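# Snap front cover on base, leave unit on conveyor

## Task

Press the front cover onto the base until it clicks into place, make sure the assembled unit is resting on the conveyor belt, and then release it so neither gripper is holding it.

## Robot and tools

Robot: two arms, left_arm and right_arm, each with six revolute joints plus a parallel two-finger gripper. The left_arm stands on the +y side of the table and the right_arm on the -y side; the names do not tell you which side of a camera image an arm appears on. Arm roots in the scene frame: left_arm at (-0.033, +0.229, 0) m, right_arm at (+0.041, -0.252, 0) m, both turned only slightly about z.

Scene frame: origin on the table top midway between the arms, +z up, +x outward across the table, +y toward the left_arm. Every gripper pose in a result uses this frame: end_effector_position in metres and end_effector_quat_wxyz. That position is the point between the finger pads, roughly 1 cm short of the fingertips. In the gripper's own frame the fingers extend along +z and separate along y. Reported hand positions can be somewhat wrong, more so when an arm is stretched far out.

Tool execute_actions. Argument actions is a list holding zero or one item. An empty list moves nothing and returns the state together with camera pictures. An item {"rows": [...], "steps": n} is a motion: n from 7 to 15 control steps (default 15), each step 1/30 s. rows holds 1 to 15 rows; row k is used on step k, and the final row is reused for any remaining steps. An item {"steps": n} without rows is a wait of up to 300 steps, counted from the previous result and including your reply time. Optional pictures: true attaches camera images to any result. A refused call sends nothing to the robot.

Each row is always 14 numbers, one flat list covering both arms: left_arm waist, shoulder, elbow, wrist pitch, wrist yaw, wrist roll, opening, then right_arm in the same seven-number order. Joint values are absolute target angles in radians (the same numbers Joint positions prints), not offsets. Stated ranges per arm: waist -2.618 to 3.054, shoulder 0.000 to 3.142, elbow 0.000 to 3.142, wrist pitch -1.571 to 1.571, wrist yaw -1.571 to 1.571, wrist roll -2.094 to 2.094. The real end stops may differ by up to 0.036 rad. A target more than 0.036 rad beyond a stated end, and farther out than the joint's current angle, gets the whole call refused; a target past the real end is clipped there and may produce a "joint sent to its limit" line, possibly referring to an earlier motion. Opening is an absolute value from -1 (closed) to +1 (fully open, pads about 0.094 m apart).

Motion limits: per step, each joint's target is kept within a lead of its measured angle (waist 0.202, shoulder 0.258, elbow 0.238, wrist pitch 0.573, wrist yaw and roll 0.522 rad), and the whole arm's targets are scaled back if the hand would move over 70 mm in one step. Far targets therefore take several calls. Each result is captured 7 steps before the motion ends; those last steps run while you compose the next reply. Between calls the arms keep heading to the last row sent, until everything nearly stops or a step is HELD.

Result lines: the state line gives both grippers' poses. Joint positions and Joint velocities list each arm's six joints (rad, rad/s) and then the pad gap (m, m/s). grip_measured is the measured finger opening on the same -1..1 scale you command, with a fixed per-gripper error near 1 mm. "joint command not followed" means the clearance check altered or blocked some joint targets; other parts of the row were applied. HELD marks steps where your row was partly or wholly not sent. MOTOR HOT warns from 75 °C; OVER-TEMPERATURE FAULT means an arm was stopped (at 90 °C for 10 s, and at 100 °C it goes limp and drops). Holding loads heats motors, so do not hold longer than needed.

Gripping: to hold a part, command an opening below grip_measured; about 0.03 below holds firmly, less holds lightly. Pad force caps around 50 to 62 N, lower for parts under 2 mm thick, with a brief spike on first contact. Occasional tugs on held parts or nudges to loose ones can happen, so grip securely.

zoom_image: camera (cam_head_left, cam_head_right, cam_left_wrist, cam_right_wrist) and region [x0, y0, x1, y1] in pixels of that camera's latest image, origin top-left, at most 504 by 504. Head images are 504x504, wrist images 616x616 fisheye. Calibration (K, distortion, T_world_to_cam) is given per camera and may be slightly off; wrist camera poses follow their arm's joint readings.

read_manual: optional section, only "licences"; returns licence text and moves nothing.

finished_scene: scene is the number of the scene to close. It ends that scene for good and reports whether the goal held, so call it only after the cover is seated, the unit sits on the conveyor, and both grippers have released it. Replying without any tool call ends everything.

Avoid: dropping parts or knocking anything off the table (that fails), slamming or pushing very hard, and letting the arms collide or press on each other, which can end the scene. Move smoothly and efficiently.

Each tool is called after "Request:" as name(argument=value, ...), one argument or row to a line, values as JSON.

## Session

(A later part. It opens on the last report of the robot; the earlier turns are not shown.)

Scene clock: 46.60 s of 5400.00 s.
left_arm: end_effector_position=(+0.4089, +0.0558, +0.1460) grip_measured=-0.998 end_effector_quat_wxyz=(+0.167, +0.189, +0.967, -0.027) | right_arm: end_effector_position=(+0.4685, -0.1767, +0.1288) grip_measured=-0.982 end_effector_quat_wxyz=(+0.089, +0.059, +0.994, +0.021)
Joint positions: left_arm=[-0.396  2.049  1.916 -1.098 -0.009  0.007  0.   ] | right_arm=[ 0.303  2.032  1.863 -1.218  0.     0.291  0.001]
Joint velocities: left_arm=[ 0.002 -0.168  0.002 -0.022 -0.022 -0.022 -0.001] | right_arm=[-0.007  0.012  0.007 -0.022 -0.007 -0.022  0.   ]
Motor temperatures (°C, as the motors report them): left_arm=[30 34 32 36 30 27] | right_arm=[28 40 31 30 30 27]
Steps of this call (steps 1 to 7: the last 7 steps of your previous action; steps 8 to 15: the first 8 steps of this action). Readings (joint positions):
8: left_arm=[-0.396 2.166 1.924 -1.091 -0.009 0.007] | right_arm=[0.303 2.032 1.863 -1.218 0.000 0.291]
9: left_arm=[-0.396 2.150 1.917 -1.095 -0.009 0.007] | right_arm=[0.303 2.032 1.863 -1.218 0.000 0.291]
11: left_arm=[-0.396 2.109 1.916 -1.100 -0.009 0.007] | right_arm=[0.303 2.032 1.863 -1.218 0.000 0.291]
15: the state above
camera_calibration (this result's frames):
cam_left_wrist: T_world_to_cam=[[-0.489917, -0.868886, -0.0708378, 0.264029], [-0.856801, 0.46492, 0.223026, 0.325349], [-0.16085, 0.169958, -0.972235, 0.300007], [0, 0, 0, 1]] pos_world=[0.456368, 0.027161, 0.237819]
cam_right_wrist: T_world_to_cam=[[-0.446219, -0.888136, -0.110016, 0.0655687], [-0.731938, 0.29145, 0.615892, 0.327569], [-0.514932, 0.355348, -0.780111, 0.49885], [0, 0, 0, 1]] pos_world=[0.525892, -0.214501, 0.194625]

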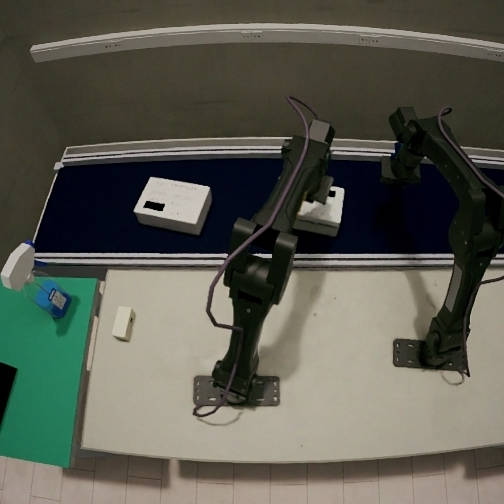

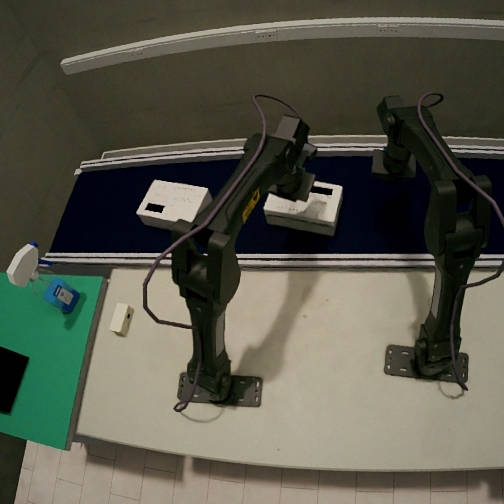

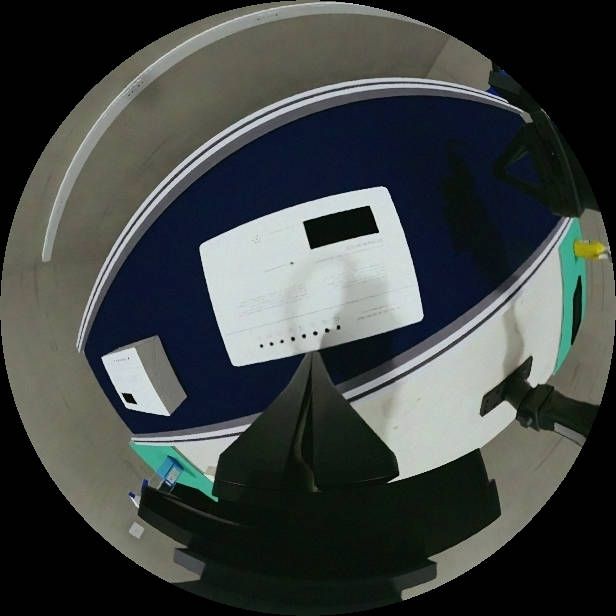

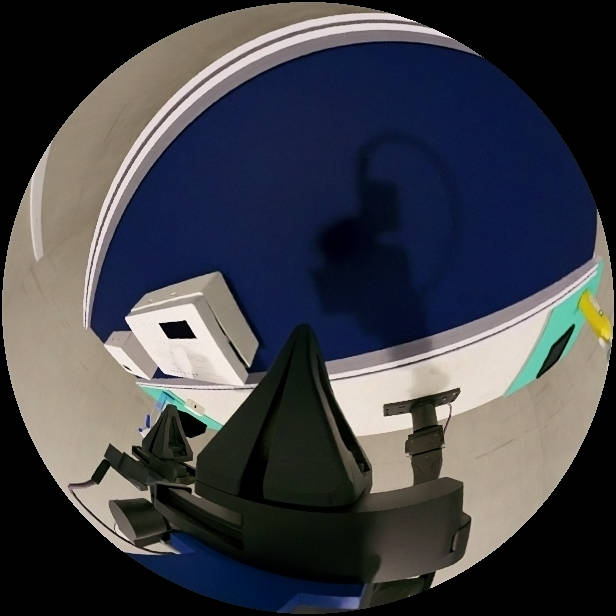

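Request:
execute_actions(
  actions=[
    {"rows":[[-0.385,2.13,1.92,-1.1,0,0,-1,0.3,2,1.88,-1.2,0,0.3,-1]],"steps":12},
  ],
)

Request:
execute_actions(
  actions=[
    {"rows":[[-0.385,2.25,1.92,-1.1,0,0,-1,0.3,2,1.88,-1.2,0,0.3,-1]],"steps":15},
  ],
)

Request:
execute_actions(
  actions=[
    {"rows":[[-0.385,2.3,2.0,-0.9,0,0,-1,0.3,2,1.88,-1.2,0,0.3,-1]],"steps":15},
  ],
)

Request:
execute_actions(
  actions=[
    {"rows":[[-0.385,2.38,1.97,-1,0,0,-1,0.3,2,1.88,-1.2,0,0.3,-1]],"steps":15},
  ],
)

Request:
execute_actions(
  actions=[
    {"rows":[[-0.385,2.05,1.92,-1.1,0,0,-1,0.3,2,1.88,-1.2,0,0.3,-1]],"steps":15},
  ],
  pictures=true,
)

Request:
zoom_image(
  camera="cam_right_wrist",
  region=[100,250,290,440],
)

Scene clock: 47.40 s of 5400.00 s.
left_arm: end_effector_position=(+0.4103, +0.0552, +0.1205) grip_measured=-0.998 end_effector_quat_wxyz=(+0.142, +0.190, +0.971, -0.022) | right_arm: end_effector_position=(+0.4685, -0.1767, +0.1288) grip_measured=-0.982 end_effector_quat_wxyz=(+0.089, +0.059, +0.994, +0.021)
Joint positions: left_arm=[-0.396  2.105  1.916 -1.095 -0.009  0.007  0.   ] | right_arm=[ 0.303  2.032  1.863 -1.218  0.     0.291  0.001]
Joint velocities: left_arm=[ 0.007  0.452 -0.007  0.022  0.007  0.051  0.   ] | right_arm=[ 0.012  0.012 -0.007 -0.022  0.007 -0.051 -0.001]
Motor temperatures (°C, as the motors report them): left_arm=[30 34 32 36 30 27] | right_arm=[28 40 31 30 30 27]
Steps of this call (steps 1 to 7: the last 7 steps of your previous action; steps 8 to 15: the robot went on to your last target; steps 16 to 19: nothing new was sent; steps 20 to 24: the first 5 steps of this action). Readings (joint positions):
20: left_arm=[-0.396 2.053 1.916 -1.098 -0.009 0.007] | right_arm=[0.303 2.032 1.863 -1.218 0.000 0.291]
21: left_arm=[-0.396 2.061 1.916 -1.095 -0.009 0.007] | right_arm=[0.303 2.032 1.863 -1.218 0.000 0.291]
23: left_arm=[-0.396 2.089 1.916 -1.095 -0.009 0.007] | right_arm=[0.303 2.032 1.863 -1.218 0.000 0.291]
24: the state above

Scene clock: 47.90 s of 5400.00 s.
left_arm: end_effector_position=(+0.4160, +0.0531, +0.0888) grip_measured=-0.999 end_effector_quat_wxyz=(+0.115, +0.190, +0.975, -0.018) | right_arm: end_effector_position=(+0.4685, -0.1767, +0.1288) grip_measured=-0.982 end_effector_quat_wxyz=(+0.089, +0.059, +0.994, +0.021)
Joint positions: left_arm=[-0.396  2.19   1.937 -1.085 -0.008  0.007  0.   ] | right_arm=[ 0.303  2.032  1.863 -1.218  0.     0.291  0.001]
Joint velocities: left_arm=[ 0.012 -0.012  0.012 -0.051 -0.022 -0.007  0.   ] | right_arm=[-0.007 -0.007  0.007 -0.037 -0.037  0.066 -0.   ]
Motor temperatures (°C, as the motors report them): left_arm=[30 34 32 36 30 27] | right_arm=[28 40 31 30 30 27]
Steps of this call (steps 1 to 7: the last 7 steps of your previous action; steps 8 to 15: the first 8 steps of this action). Readings (joint positions):
8: left_arm=[-0.396 2.148 1.917 -1.096 -0.009 0.007] | right_arm=[0.303 2.032 1.863 -1.218 0.000 0.291]
9: left_arm=[-0.396 2.161 1.919 -1.093 -0.009 0.007] | right_arm=[0.303 2.032 1.863 -1.218 0.000 0.291]
11: left_arm=[-0.396 2.179 1.932 -1.094 -0.008 0.007] | right_arm=[0.303 2.032 1.863 -1.218 0.000 0.291]
15: the state above

Scene clock: 48.40 s of 5400.00 s.
left_arm: end_effector_position=(+0.4599, +0.0355, +0.0876) grip_measured=-0.999 end_effector_quat_wxyz=(+0.185, +0.188, +0.964, -0.031) | right_arm: end_effector_position=(+0.4685, -0.1767, +0.1288) grip_measured=-0.982 end_effector_quat_wxyz=(+0.089, +0.059, +0.994, +0.021)
Joint positions: left_arm=[-0.396  2.253  1.993 -0.934 -0.008  0.007  0.   ] | right_arm=[ 0.303  2.032  1.863 -1.218  0.     0.291  0.001]
Joint velocities: left_arm=[-0.002  0.12  -0.007  0.33  -0.081 -0.066 -0.   ] | right_arm=[ 0.007  0.002 -0.022 -0.051  0.037 -0.051 -0.   ]
Motor temperatures (°C, as the motors report them): left_arm=[30 34 32 36 30 27] | right_arm=[28 40 31 30 30 27]
Steps of this call (steps 1 to 7: the last 7 steps of your previous action; steps 8 to 15: the first 8 steps of this action). Readings (joint positions):
8: left_arm=[-0.396 2.196 1.948 -1.077 -0.008 0.007] | right_arm=[0.303 2.032 1.863 -1.218 0.000 0.291]
9: left_arm=[-0.396 2.213 1.966 -1.047 -0.008 0.007] | right_arm=[0.303 2.032 1.863 -1.218 0.000 0.291]
11: left_arm=[-0.396 2.239 1.988 -0.989 -0.008 0.007] | right_arm=[0.303 2.032 1.863 -1.218 0.000 0.291]
15: the state above

Scene clock: 48.90 s of 5400.00 s.
left_arm: end_effector_position=(+0.4647, +0.0335, +0.0833) grip_measured=-0.999 end_effector_quat_wxyz=(+0.190, +0.188, +0.963, -0.032) | right_arm: end_effector_position=(+0.4685, -0.1767, +0.1288) grip_measured=-0.982 end_effector_quat_wxyz=(+0.089, +0.059, +0.994, +0.021)
Joint positions: left_arm=[-0.396  2.268  1.997 -0.914 -0.008  0.007  0.   ] | right_arm=[ 0.303  2.032  1.863 -1.218  0.     0.291  0.001]
Joint velocities: left_arm=[ 0.002  0.002 -0.002  0.007  0.037  0.037  0.   ] | right_arm=[ 0.002 -0.012 -0.002 -0.037 -0.051  0.022 -0.001]
Motor temperatures (°C, as the motors report them): left_arm=[30 34 32 36 30 27] | right_arm=[28 40 31 30 30 27]
Steps of this call (steps 1 to 7: the last 7 steps of your previous action; steps 8 to 15: the first 8 steps of this action). Readings (joint positions):
8: left_arm=[-0.396 2.266 1.993 -0.910 -0.008 0.007] | right_arm=[0.303 2.032 1.863 -1.218 0.000 0.291]
9: left_arm=[-0.396 2.267 1.996 -0.912 -0.008 0.007] | right_arm=[0.303 2.032 1.863 -1.218 0.000 0.291]
11: left_arm=[-0.396 2.268 1.997 -0.914 -0.008 0.007] | right_arm=[0.303 2.032 1.863 -1.218 0.000 0.291]
15: the state above

Scene clock: 49.40 s of 5400.00 s.
left_arm: end_effector_position=(+0.4195, +0.0516, +0.1553) grip_measured=-0.999 end_effector_quat_wxyz=(+0.195, +0.188, +0.962, -0.033) | right_arm: end_effector_position=(+0.4685, -0.1767, +0.1288) grip_measured=-0.982 end_effector_quat_wxyz=(+0.089, +0.059, +0.994, +0.021)
Joint positions: left_arm=[-0.396  2.043  1.925 -1.055 -0.008  0.007  0.   ] | right_arm=[ 0.303  2.032  1.863 -1.218  0.     0.291  0.001]
Joint velocities: left_arm=[ 0.027 -0.388 -0.012 -0.125  0.022  0.007 -0.   ] | right_arm=[ 0.012 -0.012  0.002  0.022  0.007 -0.007 -0.001]
Motor temperatures (°C, as the motors report them): left_arm=[30 34 32 36 30 27] | right_arm=[28 40 31 30 30 27]
Steps of this call (steps 1 to 7: the last 7 steps of your previous action; steps 8 to 15: the first 8 steps of this action). Readings (joint positions):
8: left_arm=[-0.396 2.245 1.987 -0.914 -0.008 0.007] | right_arm=[0.303 2.032 1.863 -1.218 0.000 0.291]
9: left_arm=[-0.396 2.215 1.959 -0.941 -0.008 0.007] | right_arm=[0.303 2.032 1.863 -1.218 0.000 0.291]
11: left_arm=[-0.396 2.143 1.926 -1.011 -0.008 0.007] | right_arm=[0.303 2.032 1.863 -1.218 0.000 0.291]
15: the state above
camera_calibration (this result's frames):
cam_left_wrist: T_world_to_cam=[[-0.485953, -0.870539, -0.0775355, 0.265714], [-0.867054, 0.469048, 0.167962, 0.346988], [-0.10985, 0.148849, -0.98274, 0.292729], [0, 0, 0, 1]] pos_world=[0.462138, 0.0249883, 0.249998]
cam_right_wrist: T_world_to_cam=[[-0.446219, -0.888136, -0.110016, 0.0655687], [-0.731938, 0.29145, 0.615892, 0.327569], [-0.514932, 0.355348, -0.780111, 0.49885], [0, 0, 0, 1]] pos_world=[0.525892, -0.214501, 0.194625]

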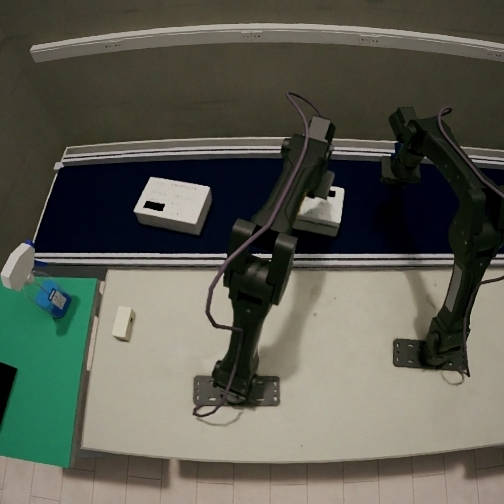

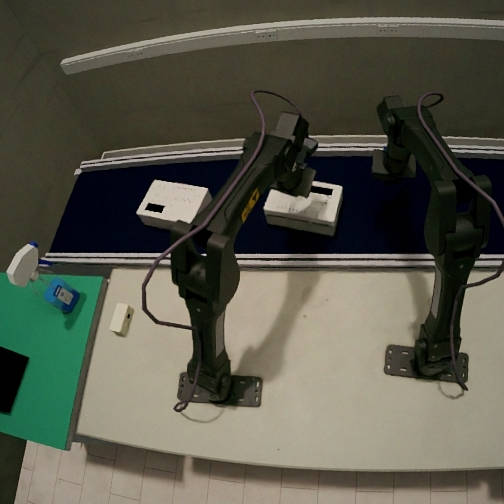

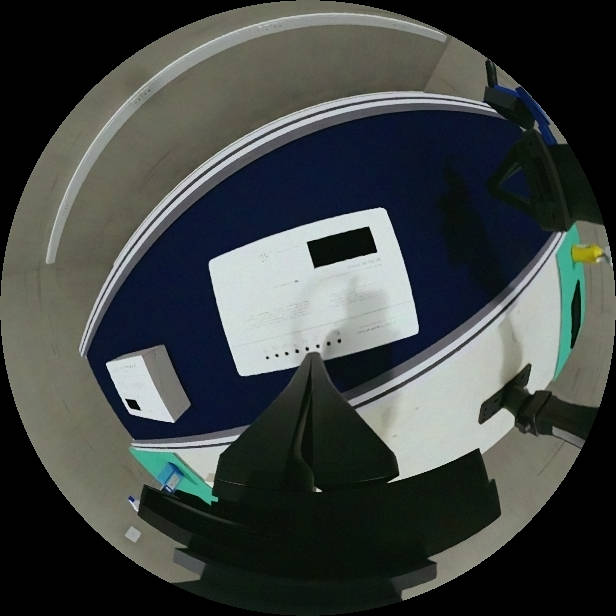

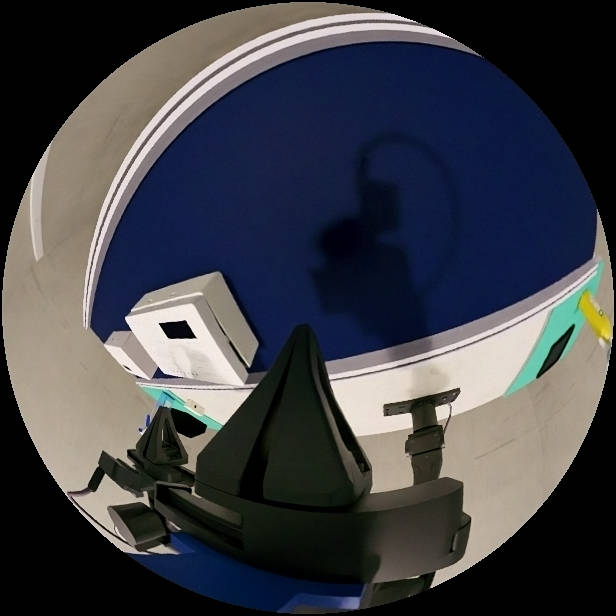

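Region (100, 250, 290, 440) of cam_right_wrist's 616x616 image, scaled by 2.653, with more detail than that image has.

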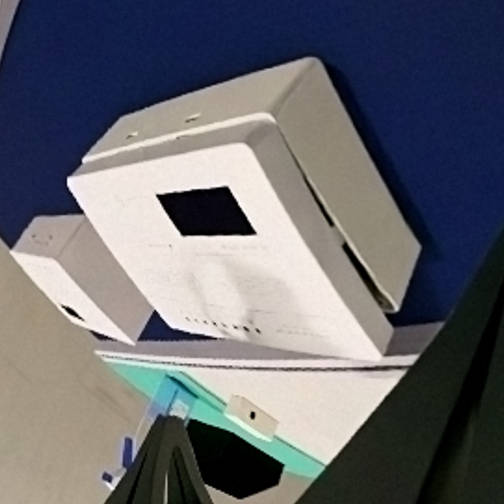

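Request:
execute_actions(
  actions=[
    {"rows":[[-0.385,2.07,1.92,-1.26,0,0,-1,0.3,2,1.88,-1.2,0,0.3,-1]],"steps":15},
  ],
)

Request:
execute_actions(
  actions=[
    {"rows":[[-0.385,2.17,1.92,-1.26,0,0,-1,0.3,2,1.88,-1.2,0,0.3,-1]],"steps":15},
  ],
)

Request:
execute_actions(
  actions=[
    {"rows":[[-0.385,2.17,1.92,-1.12,0,0,-1,0.3,2,1.88,-1.2,0,0.3,-1]],"steps":15},
  ],
)

Request:
execute_actions(
  actions=[
    {"steps":12},
  ],
  pictures=true,
)

Request:
zoom_image(
  camera="cam_right_wrist",
  region=[100,250,290,440],
)

Scene clock: 50.20 s of 5400.00 s.
left_arm: end_effector_position=(+0.3832, +0.0660, +0.1347) grip_measured=-0.999 end_effector_quat_wxyz=(+0.105, +0.191, +0.976, -0.016) | right_arm: end_effector_position=(+0.4685, -0.1767, +0.1288) grip_measured=-0.982 end_effector_quat_wxyz=(+0.089, +0.059, +0.994, +0.021)
Joint positions: left_arm=[-0.396  2.062  1.925 -1.223 -0.008  0.007  0.   ] | right_arm=[ 0.303  2.032  1.863 -1.218  0.     0.291  0.001]
Joint velocities: left_arm=[ 0.012  0.027 -0.012 -0.227  0.022 -0.051  0.   ] | right_arm=[-0.007  0.002 -0.007  0.037 -0.051 -0.022  0.   ]
Motor temperatures (°C, as the motors report them): left_arm=[30 34 32 36 30 27] | right_arm=[28 40 31 30 30 27]
Steps of this call (steps 1 to 7: the last 7 steps of your previous action; steps 8 to 16: the robot went on to your last target; steps 17 to 24: the first 8 steps of this action). Readings (joint positions):
17: left_arm=[-0.396 2.044 1.925 -1.101 -0.008 0.007] | right_arm=[0.303 2.032 1.863 -1.218 0.000 0.291]
18: left_arm=[-0.396 2.044 1.925 -1.128 -0.008 0.007] | right_arm=[0.303 2.032 1.863 -1.218 0.000 0.291]
20: left_arm=[-0.396 2.050 1.925 -1.175 -0.008 0.007] | right_arm=[0.303 2.032 1.863 -1.218 0.000 0.291]
24: the state above

Scene clock: 50.70 s of 5400.00 s.
left_arm: end_effector_position=(+0.3761, +0.0689, +0.0825) grip_measured=-0.999 end_effector_quat_wxyz=(+0.033, +0.192, +0.981, -0.002) | right_arm: end_effector_position=(+0.4685, -0.1767, +0.1288) grip_measured=-0.982 end_effector_quat_wxyz=(+0.089, +0.059, +0.994, +0.021)
Joint positions: left_arm=[-0.396  2.183  1.925 -1.248 -0.008  0.007  0.   ] | right_arm=[ 0.303  2.032  1.863 -1.218  0.     0.291  0.001]
Joint velocities: left_arm=[ 0.002  0.164 -0.012 -0.022  0.051 -0.022  0.   ] | right_arm=[-0.012 -0.002 -0.007 -0.066  0.066 -0.022 -0.   ]
Motor temperatures (°C, as the motors report them): left_arm=[30 34 32 36 30 27] | right_arm=[28 40 31 30 30 27]
Steps of this call (steps 1 to 7: the last 7 steps of your previous action; steps 8 to 15: the first 8 steps of this action). Readings (joint positions):
8: left_arm=[-0.396 2.071 1.925 -1.247 -0.008 0.007] | right_arm=[0.303 2.032 1.863 -1.218 0.000 0.291]
9: left_arm=[-0.396 2.081 1.925 -1.246 -0.008 0.007] | right_arm=[0.303 2.032 1.863 -1.218 0.000 0.291]
11: left_arm=[-0.396 2.121 1.925 -1.247 -0.008 0.007] | right_arm=[0.303 2.032 1.863 -1.218 0.000 0.291]
15: the state above

Scene clock: 51.20 s of 5400.00 s.
left_arm: end_effector_position=(+0.3955, +0.0612, +0.0837) grip_measured=-0.999 end_effector_quat_wxyz=(+0.073, +0.191, +0.979, -0.010) | right_arm: end_effector_position=(+0.4685, -0.1767, +0.1288) grip_measured=-0.982 end_effector_quat_wxyz=(+0.089, +0.059, +0.994, +0.021)
Joint positions: left_arm=[-0.396  2.185  1.925 -1.164 -0.008  0.007  0.   ] | right_arm=[ 0.303  2.032  1.863 -1.218  0.     0.291  0.001]
Joint velocities: left_arm=[-0.007  0.002 -0.012  0.095 -0.037  0.051 -0.001] | right_arm=[ 0.002  0.012 -0.007  0.022 -0.022  0.007  0.001]
Motor temperatures (°C, as the motors report them): left_arm=[30 34 32 36 30 27] | right_arm=[28 40 31 30 30 27]
Steps of this call (steps 1 to 7: the last 7 steps of your previous action; steps 8 to 15: the first 8 steps of this action). Readings (joint positions):
8: left_arm=[-0.396 2.185 1.925 -1.241 -0.008 0.007] | right_arm=[0.303 2.032 1.863 -1.218 0.000 0.291]
9: left_arm=[-0.396 2.185 1.925 -1.219 -0.008 0.007] | right_arm=[0.303 2.032 1.863 -1.218 0.000 0.291]
11: left_arm=[-0.396 2.185 1.925 -1.193 -0.008 0.007] | right_arm=[0.303 2.032 1.863 -1.218 0.000 0.291]
15: the state above

Scene clock: 51.60 s of 5400.00 s.
left_arm: end_effector_position=(+0.3985, +0.0599, +0.0842) grip_measured=-0.999 end_effector_quat_wxyz=(+0.080, +0.191, +0.978, -0.011) | right_arm: end_effector_position=(+0.4685, -0.1767, +0.1288) grip_measured=-0.982 end_effector_quat_wxyz=(+0.089, +0.059, +0.994, +0.021)
Joint positions: left_arm=[-0.396  2.185  1.925 -1.15  -0.008  0.007  0.   ] | right_arm=[ 0.303  2.032  1.863 -1.218  0.     0.291  0.001]
Joint velocities: left_arm=[ 0.007  0.007 -0.007 -0.139 -0.022 -0.022 -0.001] | right_arm=[-0.017  0.002 -0.002 -0.007  0.007 -0.022 -0.001]
Motor temperatures (°C, as the motors report them): left_arm=[30 34 32 36 30 27] | right_arm=[28 40 31 30 30 27]
Kept back: nothing.
Steps of this call (steps 1 to 7: the last 7 steps of your previous action; steps 8 to 12: the robot went on to your last target). Readings (joint positions):
1: left_arm=[-0.396 2.185 1.925 -1.160 -0.008 0.007] | right_arm=[0.303 2.032 1.863 -1.218 0.000 0.291]
2: left_arm=[-0.396 2.185 1.925 -1.157 -0.008 0.007] | right_arm=[0.303 2.032 1.863 -1.218 0.000 0.291]
4: left_arm=[-0.396 2.185 1.925 -1.154 -0.008 0.007] | right_arm=[0.303 2.032 1.863 -1.218 0.000 0.291]
8: left_arm=[-0.396 2.185 1.925 -1.151 -0.008 0.007] | right_arm=[0.303 2.032 1.863 -1.218 0.000 0.291]
12: the state above
camera_calibration (this result's frames):
cam_left_wrist: T_world_to_cam=[[-0.499166, -0.865334, -0.0450663, 0.259505], [-0.805334, 0.444103, 0.392695, 0.294739], [-0.319798, 0.232313, -0.918564, 0.292629], [0, 0, 0, 1]] pos_world=[0.460482, 0.0256823, 0.164751]
cam_right_wrist: T_world_to_cam=[[-0.446219, -0.888136, -0.110016, 0.0655687], [-0.731938, 0.29145, 0.615892, 0.327569], [-0.514932, 0.355348, -0.780111, 0.49885], [0, 0, 0, 1]] pos_world=[0.525892, -0.214501, 0.194625]

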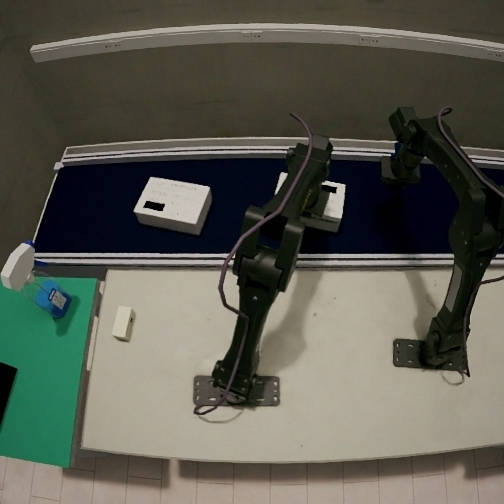

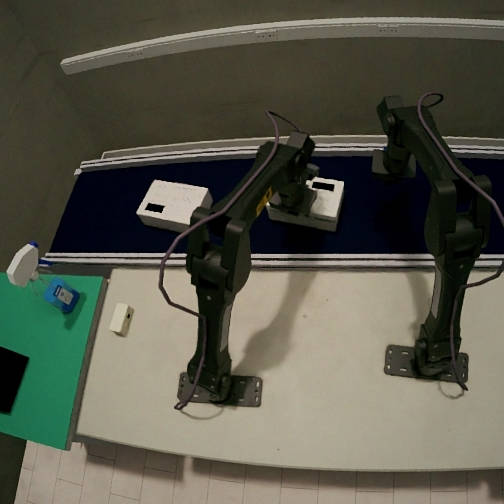

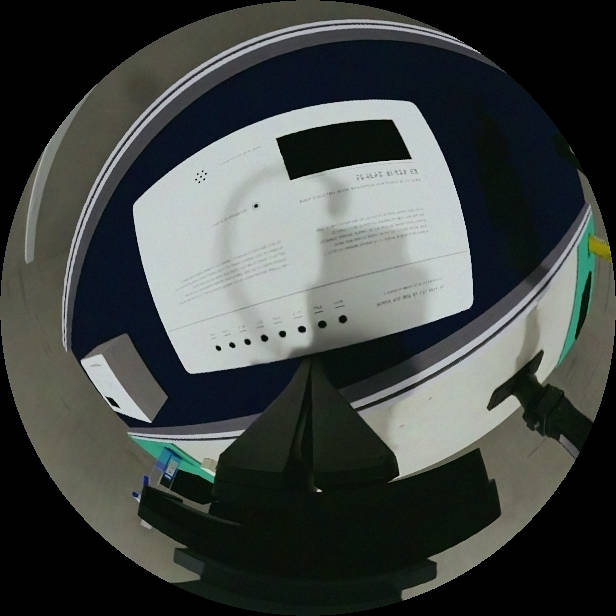

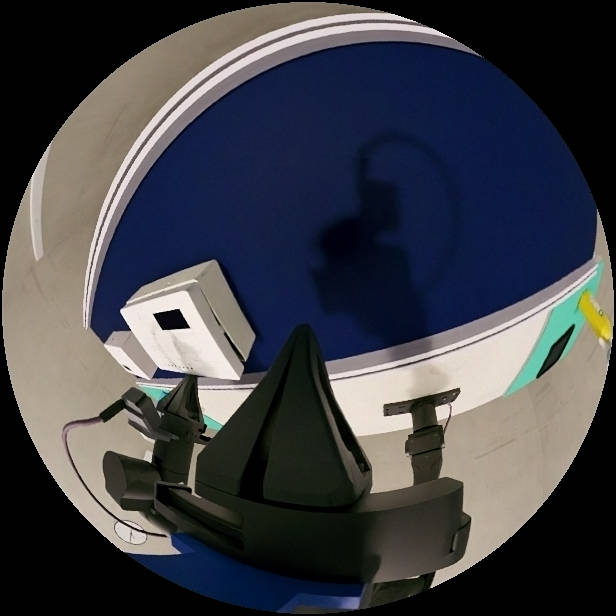

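Region (100, 250, 290, 440) of cam_right_wrist's 616x616 image, scaled by 2.653, with more detail than that image has.

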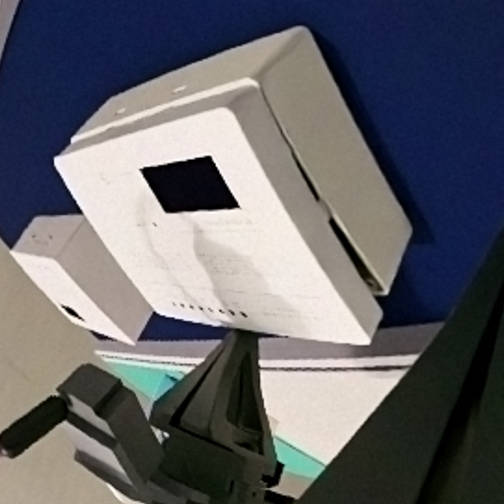

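Request:
execute_actions(
  actions=[
    {"rows":[[-0.385,2.1,1.92,-1.16,0,0,-1,0.3,2,1.88,-1.2,0,0.3,-1]],"steps":12},
  ],
)

Request:
execute_actions(
  actions=[
    {"rows":[[-0.385,2.12,1.92,-1.09,0,0,-1,0.3,2,1.88,-1.2,0,0.3,-1]],"steps":15},
  ],
)

Request:
execute_actions(
  actions=[
    {"rows":[[-0.385,2.2,1.92,-1.11,0,0,-1,0.3,2,1.88,-1.2,0,0.3,-1]],"steps":12},
  ],
)

Request:
execute_actions(
  actions=[
    {"rows":[[-0.385,2.42,2.0,-1.11,0,0,-1,0.3,2,1.88,-1.2,0,0.3,-1]],"steps":15},
  ],
)

Request:
execute_actions(
  actions=[
    {"steps":10},
  ],
  pictures=true,
)

Request:
zoom_image(
  camera="cam_right_wrist",
  region=[100,250,290,440],
)

Scene clock: 52.33 s of 5400.00 s.
left_arm: end_effector_position=(+0.3981, +0.0601, +0.1049) grip_measured=-0.999 end_effector_quat_wxyz=(+0.100, +0.191, +0.976, -0.015) | right_arm: end_effector_position=(+0.4685, -0.1767, +0.1288) grip_measured=-0.982 end_effector_quat_wxyz=(+0.089, +0.059, +0.994, +0.021)
Joint positions: left_arm=[-0.396  2.136  1.922 -1.154 -0.008  0.007  0.   ] | right_arm=[ 0.303  2.032  1.863 -1.218  0.     0.291  0.001]
Joint velocities: left_arm=[ 0.002 -0.349  0.012 -0.007 -0.037  0.022  0.001] | right_arm=[-0.002 -0.007  0.002  0.007 -0.022  0.066 -0.001]
Motor temperatures (°C, as the motors report them): left_arm=[30 35 32 36 30 27] | right_arm=[28 40 31 30 30 27]
Steps of this call (steps 1 to 17: the robot went on to your last target; steps 18 to 22: the first 5 steps of this action). Readings (joint positions):
18: left_arm=[-0.396 2.180 1.924 -1.150 -0.008 0.007] | right_arm=[0.303 2.032 1.863 -1.218 0.000 0.291]
19: left_arm=[-0.396 2.172 1.922 -1.152 -0.008 0.007] | right_arm=[0.303 2.032 1.863 -1.218 0.000 0.291]
21: left_arm=[-0.396 2.148 1.922 -1.154 -0.008 0.007] | right_arm=[0.303 2.032 1.863 -1.218 0.000 0.291]
22: the state above

Scene clock: 52.83 s of 5400.00 s.
left_arm: end_effector_position=(+0.4092, +0.0557, +0.1205) grip_measured=-0.999 end_effector_quat_wxyz=(+0.138, +0.190, +0.972, -0.022) | right_arm: end_effector_position=(+0.4685, -0.1767, +0.1288) grip_measured=-0.982 end_effector_quat_wxyz=(+0.089, +0.059, +0.994, +0.021)
Joint positions: left_arm=[-0.396  2.107  1.922 -1.105 -0.008  0.007  0.   ] | right_arm=[ 0.303  2.032  1.863 -1.218  0.     0.291  0.001]
Joint velocities: left_arm=[-0.007 -0.002 -0.007  0.051 -0.037  0.022 -0.   ] | right_arm=[-0.002  0.007 -0.022 -0.037 -0.037 -0.007 -0.001]
Motor temperatures (°C, as the motors report them): left_arm=[30 35 32 36 30 27] | right_arm=[28 40 31 30 30 27]
Steps of this call (steps 1 to 7: the last 7 steps of your previous action; steps 8 to 15: the first 8 steps of this action). Readings (joint positions):
8: left_arm=[-0.396 2.107 1.922 -1.149 -0.008 0.007] | right_arm=[0.303 2.032 1.863 -1.218 0.000 0.291]
9: left_arm=[-0.396 2.107 1.922 -1.139 -0.008 0.007] | right_arm=[0.303 2.032 1.863 -1.218 0.000 0.291]
11: left_arm=[-0.396 2.107 1.922 -1.122 -0.008 0.007] | right_arm=[0.303 2.032 1.863 -1.218 0.000 0.291]
15: the state above

Scene clock: 53.23 s of 5400.00 s.
left_arm: end_effector_position=(+0.4101, +0.0553, +0.0907) grip_measured=-0.999 end_effector_quat_wxyz=(+0.109, +0.190, +0.975, -0.017) | right_arm: end_effector_position=(+0.4685, -0.1767, +0.1288) grip_measured=-0.982 end_effector_quat_wxyz=(+0.089, +0.059, +0.994, +0.021)
Joint positions: left_arm=[-0.396  2.174  1.922 -1.097 -0.008  0.007  0.   ] | right_arm=[ 0.303  2.032  1.863 -1.218  0.     0.291  0.001]
Joint velocities: left_arm=[-0.007  0.427  0.032 -0.271  0.051 -0.007 -0.001] | right_arm=[ 0.002 -0.017  0.007 -0.037 -0.037 -0.037  0.001]
Motor temperatures (°C, as the motors report them): left_arm=[30 35 32 36 30 27] | right_arm=[28 40 31 30 30 27]
Steps of this call (steps 1 to 7: the last 7 steps of your previous action; steps 8 to 12: the first 5 steps of this action). Readings (joint positions):
8: left_arm=[-0.396 2.115 1.922 -1.098 -0.008 0.007] | right_arm=[0.303 2.032 1.863 -1.218 0.000 0.291]
9: left_arm=[-0.396 2.123 1.922 -1.096 -0.008 0.007] | right_arm=[0.303 2.032 1.863 -1.218 0.000 0.291]
11: left_arm=[-0.396 2.156 1.922 -1.096 -0.008 0.007] | right_arm=[0.303 2.032 1.863 -1.218 0.000 0.291]
12: the state above

Scene clock: 53.73 s of 5400.00 s.
left_arm: end_effector_position=(+0.4211, +0.0511, +0.0881) grip_measured=-0.999 end_effector_quat_wxyz=(+0.101, +0.190, +0.976, -0.015) | right_arm: end_effector_position=(+0.4685, -0.1767, +0.1288) grip_measured=-0.982 end_effector_quat_wxyz=(+0.089, +0.059, +0.994, +0.021)
Joint positions: left_arm=[-0.395  2.249  2.037 -1.153 -0.007  0.007  0.   ] | right_arm=[ 0.303  2.032  1.863 -1.218  0.     0.291  0.001]
Joint velocities: left_arm=[-0.012  0.027  0.061 -0.081  0.051 -0.022  0.001] | right_arm=[-0.007 -0.007 -0.017  0.007  0.022 -0.051 -0.001]
Motor temperatures (°C, as the motors report them): left_arm=[30 35 32 36 30 27] | right_arm=[28 40 31 30 30 27]
Steps of this call (steps 1 to 7: the last 7 steps of your previous action; steps 8 to 15: the first 8 steps of this action). Readings (joint positions):
8: left_arm=[-0.395 2.192 1.943 -1.110 -0.007 0.007] | right_arm=[0.303 2.032 1.863 -1.218 0.000 0.291]
9: left_arm=[-0.395 2.211 1.975 -1.129 -0.007 0.007] | right_arm=[0.303 2.032 1.863 -1.218 0.000 0.291]
11: left_arm=[-0.395 2.236 2.014 -1.141 -0.007 0.007] | right_arm=[0.303 2.032 1.863 -1.218 0.000 0.291]
15: the state above

Scene clock: 54.07 s of 5400.00 s.
left_arm: end_effector_position=(+0.4211, +0.0511, +0.0880) grip_measured=-0.999 end_effector_quat_wxyz=(+0.100, +0.190, +0.976, -0.015) | right_arm: end_effector_position=(+0.4685, -0.1767, +0.1288) grip_measured=-0.982 end_effector_quat_wxyz=(+0.089, +0.059, +0.994, +0.021)
Joint positions: left_arm=[-0.395  2.251  2.041 -1.157 -0.007  0.007  0.   ] | right_arm=[ 0.303  2.032  1.863 -1.218  0.     0.291  0.001]
Joint velocities: left_arm=[-0.002 -0.012  0.007 -0.051  0.007 -0.007 -0.   ] | right_arm=[-0.007 -0.012  0.012 -0.051 -0.007 -0.007 -0.   ]
Motor temperatures (°C, as the motors report them): left_arm=[30 34 32 36 30 27] | right_arm=[28 40 31 30 30 27]
Kept back: nothing.
Steps of this call (steps 1 to 7: the last 7 steps of your previous action; steps 8 to 10: the robot went on to your last target). Readings (joint positions):
1: left_arm=[-0.395 2.249 2.038 -1.155 -0.007 0.007] | right_arm=[0.303 2.032 1.863 -1.218 0.000 0.291]
2: left_arm=[-0.395 2.250 2.039 -1.156 -0.007 0.007] | right_arm=[0.303 2.032 1.863 -1.218 0.000 0.291]
4: left_arm=[-0.395 2.250 2.040 -1.157 -0.007 0.007] | right_arm=[0.303 2.032 1.863 -1.218 0.000 0.291]
8: left_arm=[-0.395 2.251 2.041 -1.157 -0.007 0.007] | right_arm=[0.303 2.032 1.863 -1.218 0.000 0.291]
10: the state above
camera_calibration (this result's frames):
cam_left_wrist: T_world_to_cam=[[-0.497017, -0.866257, -0.0507227, 0.262909], [-0.820104, 0.449828, 0.353672, 0.324761], [-0.283554, 0.217379, -0.933993, 0.29221], [0, 0, 0, 1]] pos_world=[0.479865, 0.0181395, 0.171399]
cam_right_wrist: T_world_to_cam=[[-0.446219, -0.888136, -0.110016, 0.0655687], [-0.731938, 0.29145, 0.615892, 0.327569], [-0.514932, 0.355348, -0.780111, 0.49885], [0, 0, 0, 1]] pos_world=[0.525892, -0.214501, 0.194625]

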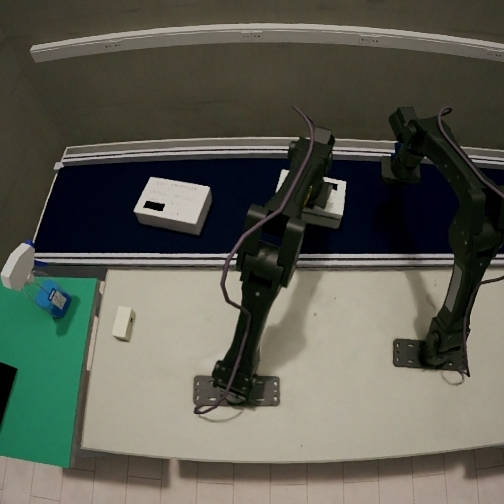

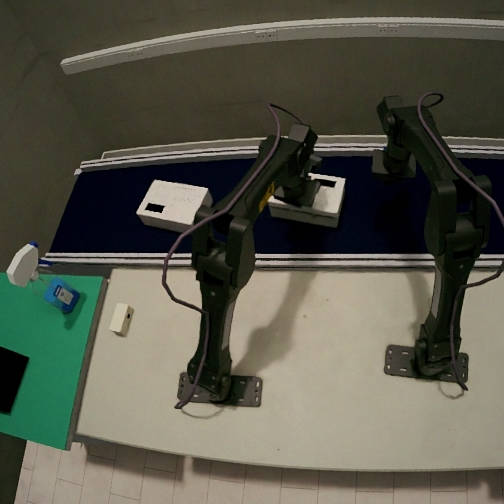

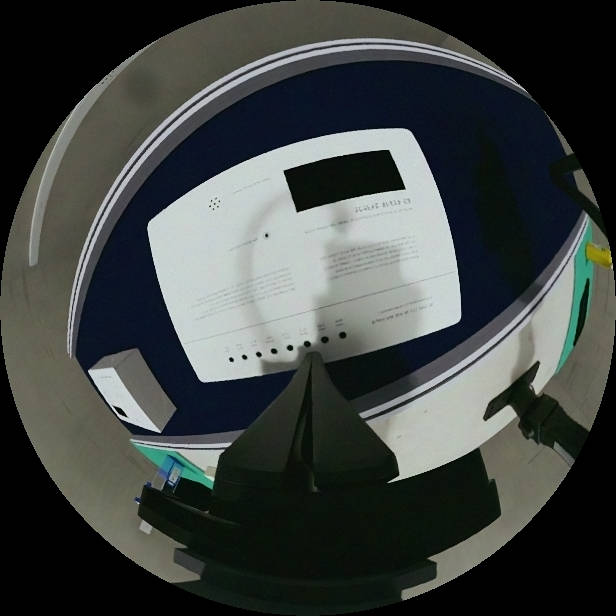

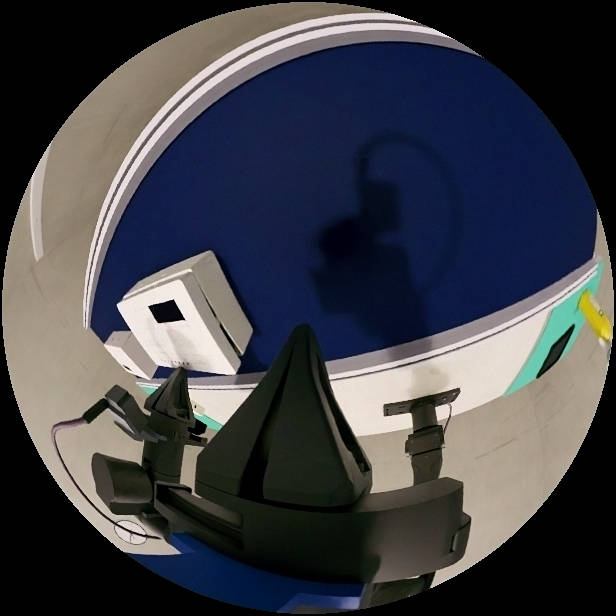

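Region (100, 250, 290, 440) of cam_right_wrist's 616x616 image, scaled by 2.653, with more detail than that image has.

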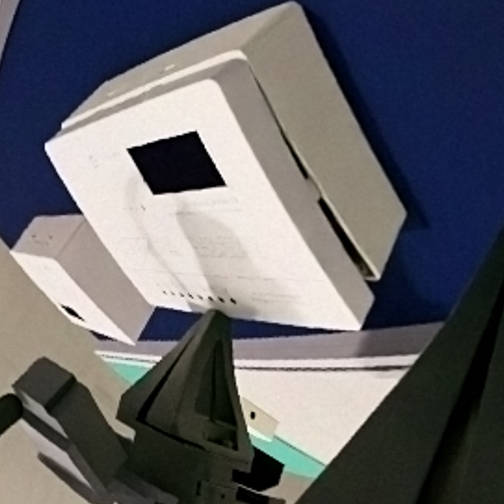

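Request:
execute_actions(
  actions=[
    {"rows":[[-0.385,2.0,1.92,-1.1,0,0,-1,0.3,2,1.88,-1.2,0,0.3,-1]],"steps":12},
  ],
)

Request:
execute_actions(
  actions=[
    {"rows":[[-0.02,2.05,1.92,-1.1,0,-0.3,-1,0.3,2,1.88,-1.2,0,0.3,-1]],"steps":15},
  ],
)

Request:
execute_actions(
  actions=[
    {"steps":15},
  ],
  pictures=true,
)

Request:
zoom_image(
  camera="cam_head_left",
  region=[255,150,365,250],
)

Request:
zoom_image(
  camera="cam_left_wrist",
  region=[330,180,580,430],
)

Scene clock: 54.83 s of 5400.00 s.
left_arm: end_effector_position=(+0.4033, +0.0581, +0.1414) grip_measured=-0.999 end_effector_quat_wxyz=(+0.149, +0.189, +0.970, -0.024) | right_arm: end_effector_position=(+0.4685, -0.1767, +0.1288) grip_measured=-0.982 end_effector_quat_wxyz=(+0.089, +0.059, +0.994, +0.021)
Joint positions: left_arm=[-0.395  2.06   1.927 -1.134 -0.007  0.007  0.   ] | right_arm=[ 0.303  2.032  1.863 -1.218  0.     0.291  0.001]
Joint velocities: left_arm=[-0.002 -0.979 -0.017  0.139  0.066 -0.022  0.   ] | right_arm=[ 0.002 -0.002  0.007 -0.007 -0.037  0.007 -0.001]
Motor temperatures (°C, as the motors report them): left_arm=[30 34 32 36 30 27] | right_arm=[28 40 31 30 30 27]
Steps of this call (steps 1 to 15: the robot went on to your last target; steps 16 to 18: nothing new was sent; steps 19 to 23: the first 5 steps of this action). Readings (joint positions):
19: left_arm=[-0.395 2.220 2.019 -1.142 -0.007 0.007] | right_arm=[0.303 2.032 1.863 -1.218 0.000 0.291]
20: left_arm=[-0.395 2.179 1.974 -1.131 -0.007 0.007] | right_arm=[0.303 2.032 1.863 -1.218 0.000 0.291]
22: left_arm=[-0.395 2.095 1.929 -1.136 -0.007 0.007] | right_arm=[0.303 2.032 1.863 -1.218 0.000 0.291]
23: the state above

Scene clock: 55.33 s of 5400.00 s.
left_arm: end_effector_position=(+0.4435, +0.1921, +0.1510) grip_measured=-0.999 end_effector_quat_wxyz=(+0.175, -0.065, +0.982, -0.030) | right_arm: end_effector_position=(+0.4685, -0.1767, +0.1288) grip_measured=-0.982 end_effector_quat_wxyz=(+0.089, +0.059, +0.994, +0.021)
Joint positions: left_arm=[-0.093  2.047  1.927 -1.094  0.01  -0.21   0.   ] | right_arm=[ 0.303  2.032  1.863 -1.218  0.     0.291  0.001]
Joint velocities: left_arm=[ 1.399  0.144  0.002 -0.007 -0.051 -0.593 -0.001] | right_arm=[-0.002 -0.002 -0.002 -0.037 -0.051 -0.066 -0.001]
Motor temperatures (°C, as the motors report them): left_arm=[30 34 32 36 30 27] | right_arm=[28 40 31 30 30 27]
Steps of this call (steps 1 to 7: the last 7 steps of your previous action; steps 8 to 15: the first 8 steps of this action). Readings (joint positions):
8: left_arm=[-0.384 1.989 1.927 -1.102 -0.000 -0.026] | right_arm=[0.303 2.032 1.863 -1.218 0.000 0.291]
9: left_arm=[-0.363 1.996 1.927 -1.100 0.007 -0.064] | right_arm=[0.303 2.032 1.863 -1.218 0.000 0.291]
11: left_arm=[-0.288 2.014 1.927 -1.098 0.011 -0.125] | right_arm=[0.303 2.032 1.863 -1.218 0.000 0.291]
15: the state above

Scene clock: 55.83 s of 5400.00 s.
left_arm: end_effector_position=(+0.4453, +0.2294, +0.1477) grip_measured=-0.999 end_effector_quat_wxyz=(+0.173, -0.141, +0.975, -0.023) | right_arm: end_effector_position=(+0.4685, -0.1767, +0.1288) grip_measured=-0.982 end_effector_quat_wxyz=(+0.089, +0.059, +0.994, +0.021)
Joint positions: left_arm=[-0.021  2.054  1.927 -1.093 -0.006 -0.29   0.   ] | right_arm=[ 0.303  2.032  1.863 -1.218  0.     0.291  0.001]
Joint velocities: left_arm=[-0.002  0.012 -0.007  0.051  0.051  0.066  0.   ] | right_arm=[ 0.002 -0.007 -0.012 -0.037  0.007 -0.022 -0.   ]
Motor temperatures (°C, as the motors report them): left_arm=[30 35 32 36 30 27] | right_arm=[28 40 31 30 30 27]
Kept back: nothing.
Steps of this call (steps 1 to 7: the last 7 steps of your previous action; steps 8 to 15: the robot went on to your last target). Readings (joint positions):
1: left_arm=[-0.049 2.051 1.927 -1.093 0.006 -0.228] | right_arm=[0.303 2.032 1.863 -1.218 0.000 0.291]
2: left_arm=[-0.013 2.054 1.927 -1.093 0.000 -0.241] | right_arm=[0.303 2.032 1.863 -1.218 0.000 0.291]
4: left_arm=[0.024 2.054 1.927 -1.093 -0.010 -0.261] | right_arm=[0.303 2.032 1.863 -1.218 0.000 0.291]
8: left_arm=[0.006 2.054 1.927 -1.093 -0.012 -0.281] | right_arm=[0.303 2.032 1.863 -1.218 0.000 0.291]
15: the state above
camera_calibration (this result's frames):
cam_left_wrist: T_world_to_cam=[[0.140667, -0.989544, 0.0318646, 0.164536], [-0.968469, -0.130844, 0.212007, 0.463453], [-0.205621, -0.0606823, -0.976749, 0.351459], [0, 0, 0, 1]] pos_world=[0.497963, 0.244783, 0.239789]
cam_right_wrist: T_world_to_cam=[[-0.446219, -0.888136, -0.110016, 0.0655687], [-0.731938, 0.29145, 0.615892, 0.327569], [-0.514932, 0.355348, -0.780111, 0.49885], [0, 0, 0, 1]] pos_world=[0.525892, -0.214501, 0.194625]

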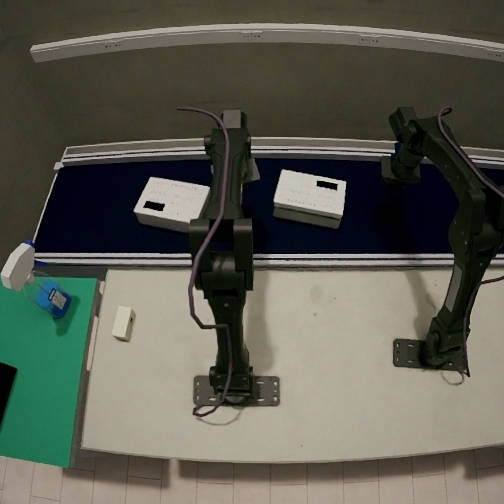

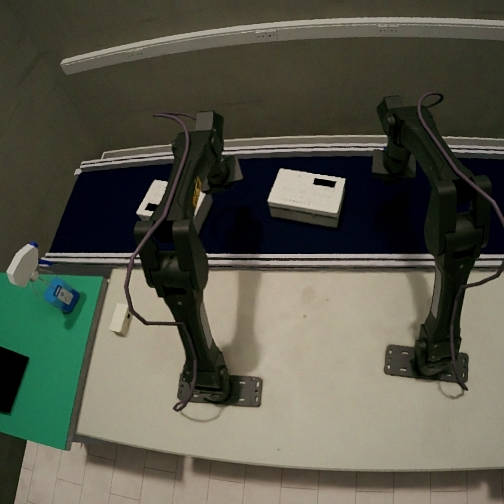

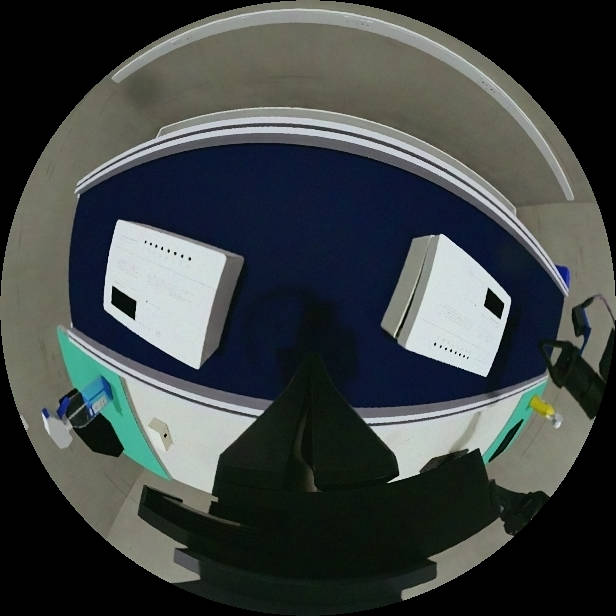

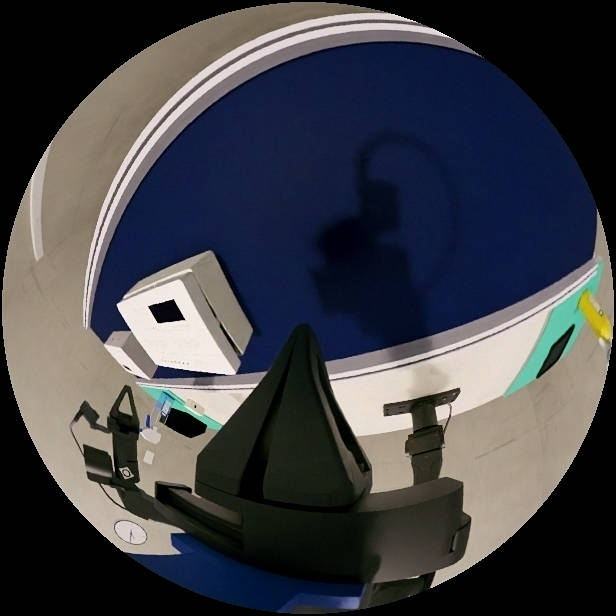

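Region (255, 150, 365, 250) of cam_head_left's 504x504 image, scaled by 4.582, with more detail than that image has; it fills the top 458 rows of this view, and the rest is white.

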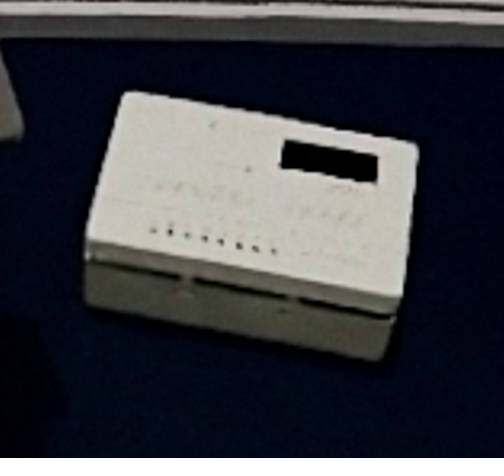

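Region (330, 180, 580, 430) of cam_left_wrist's 616x616 image, scaled by 2.016, with more detail than that image has.

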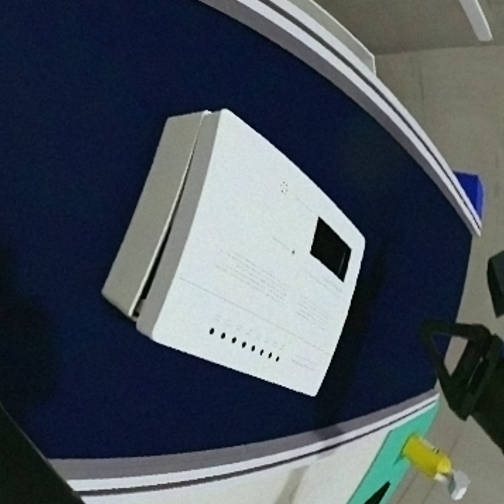

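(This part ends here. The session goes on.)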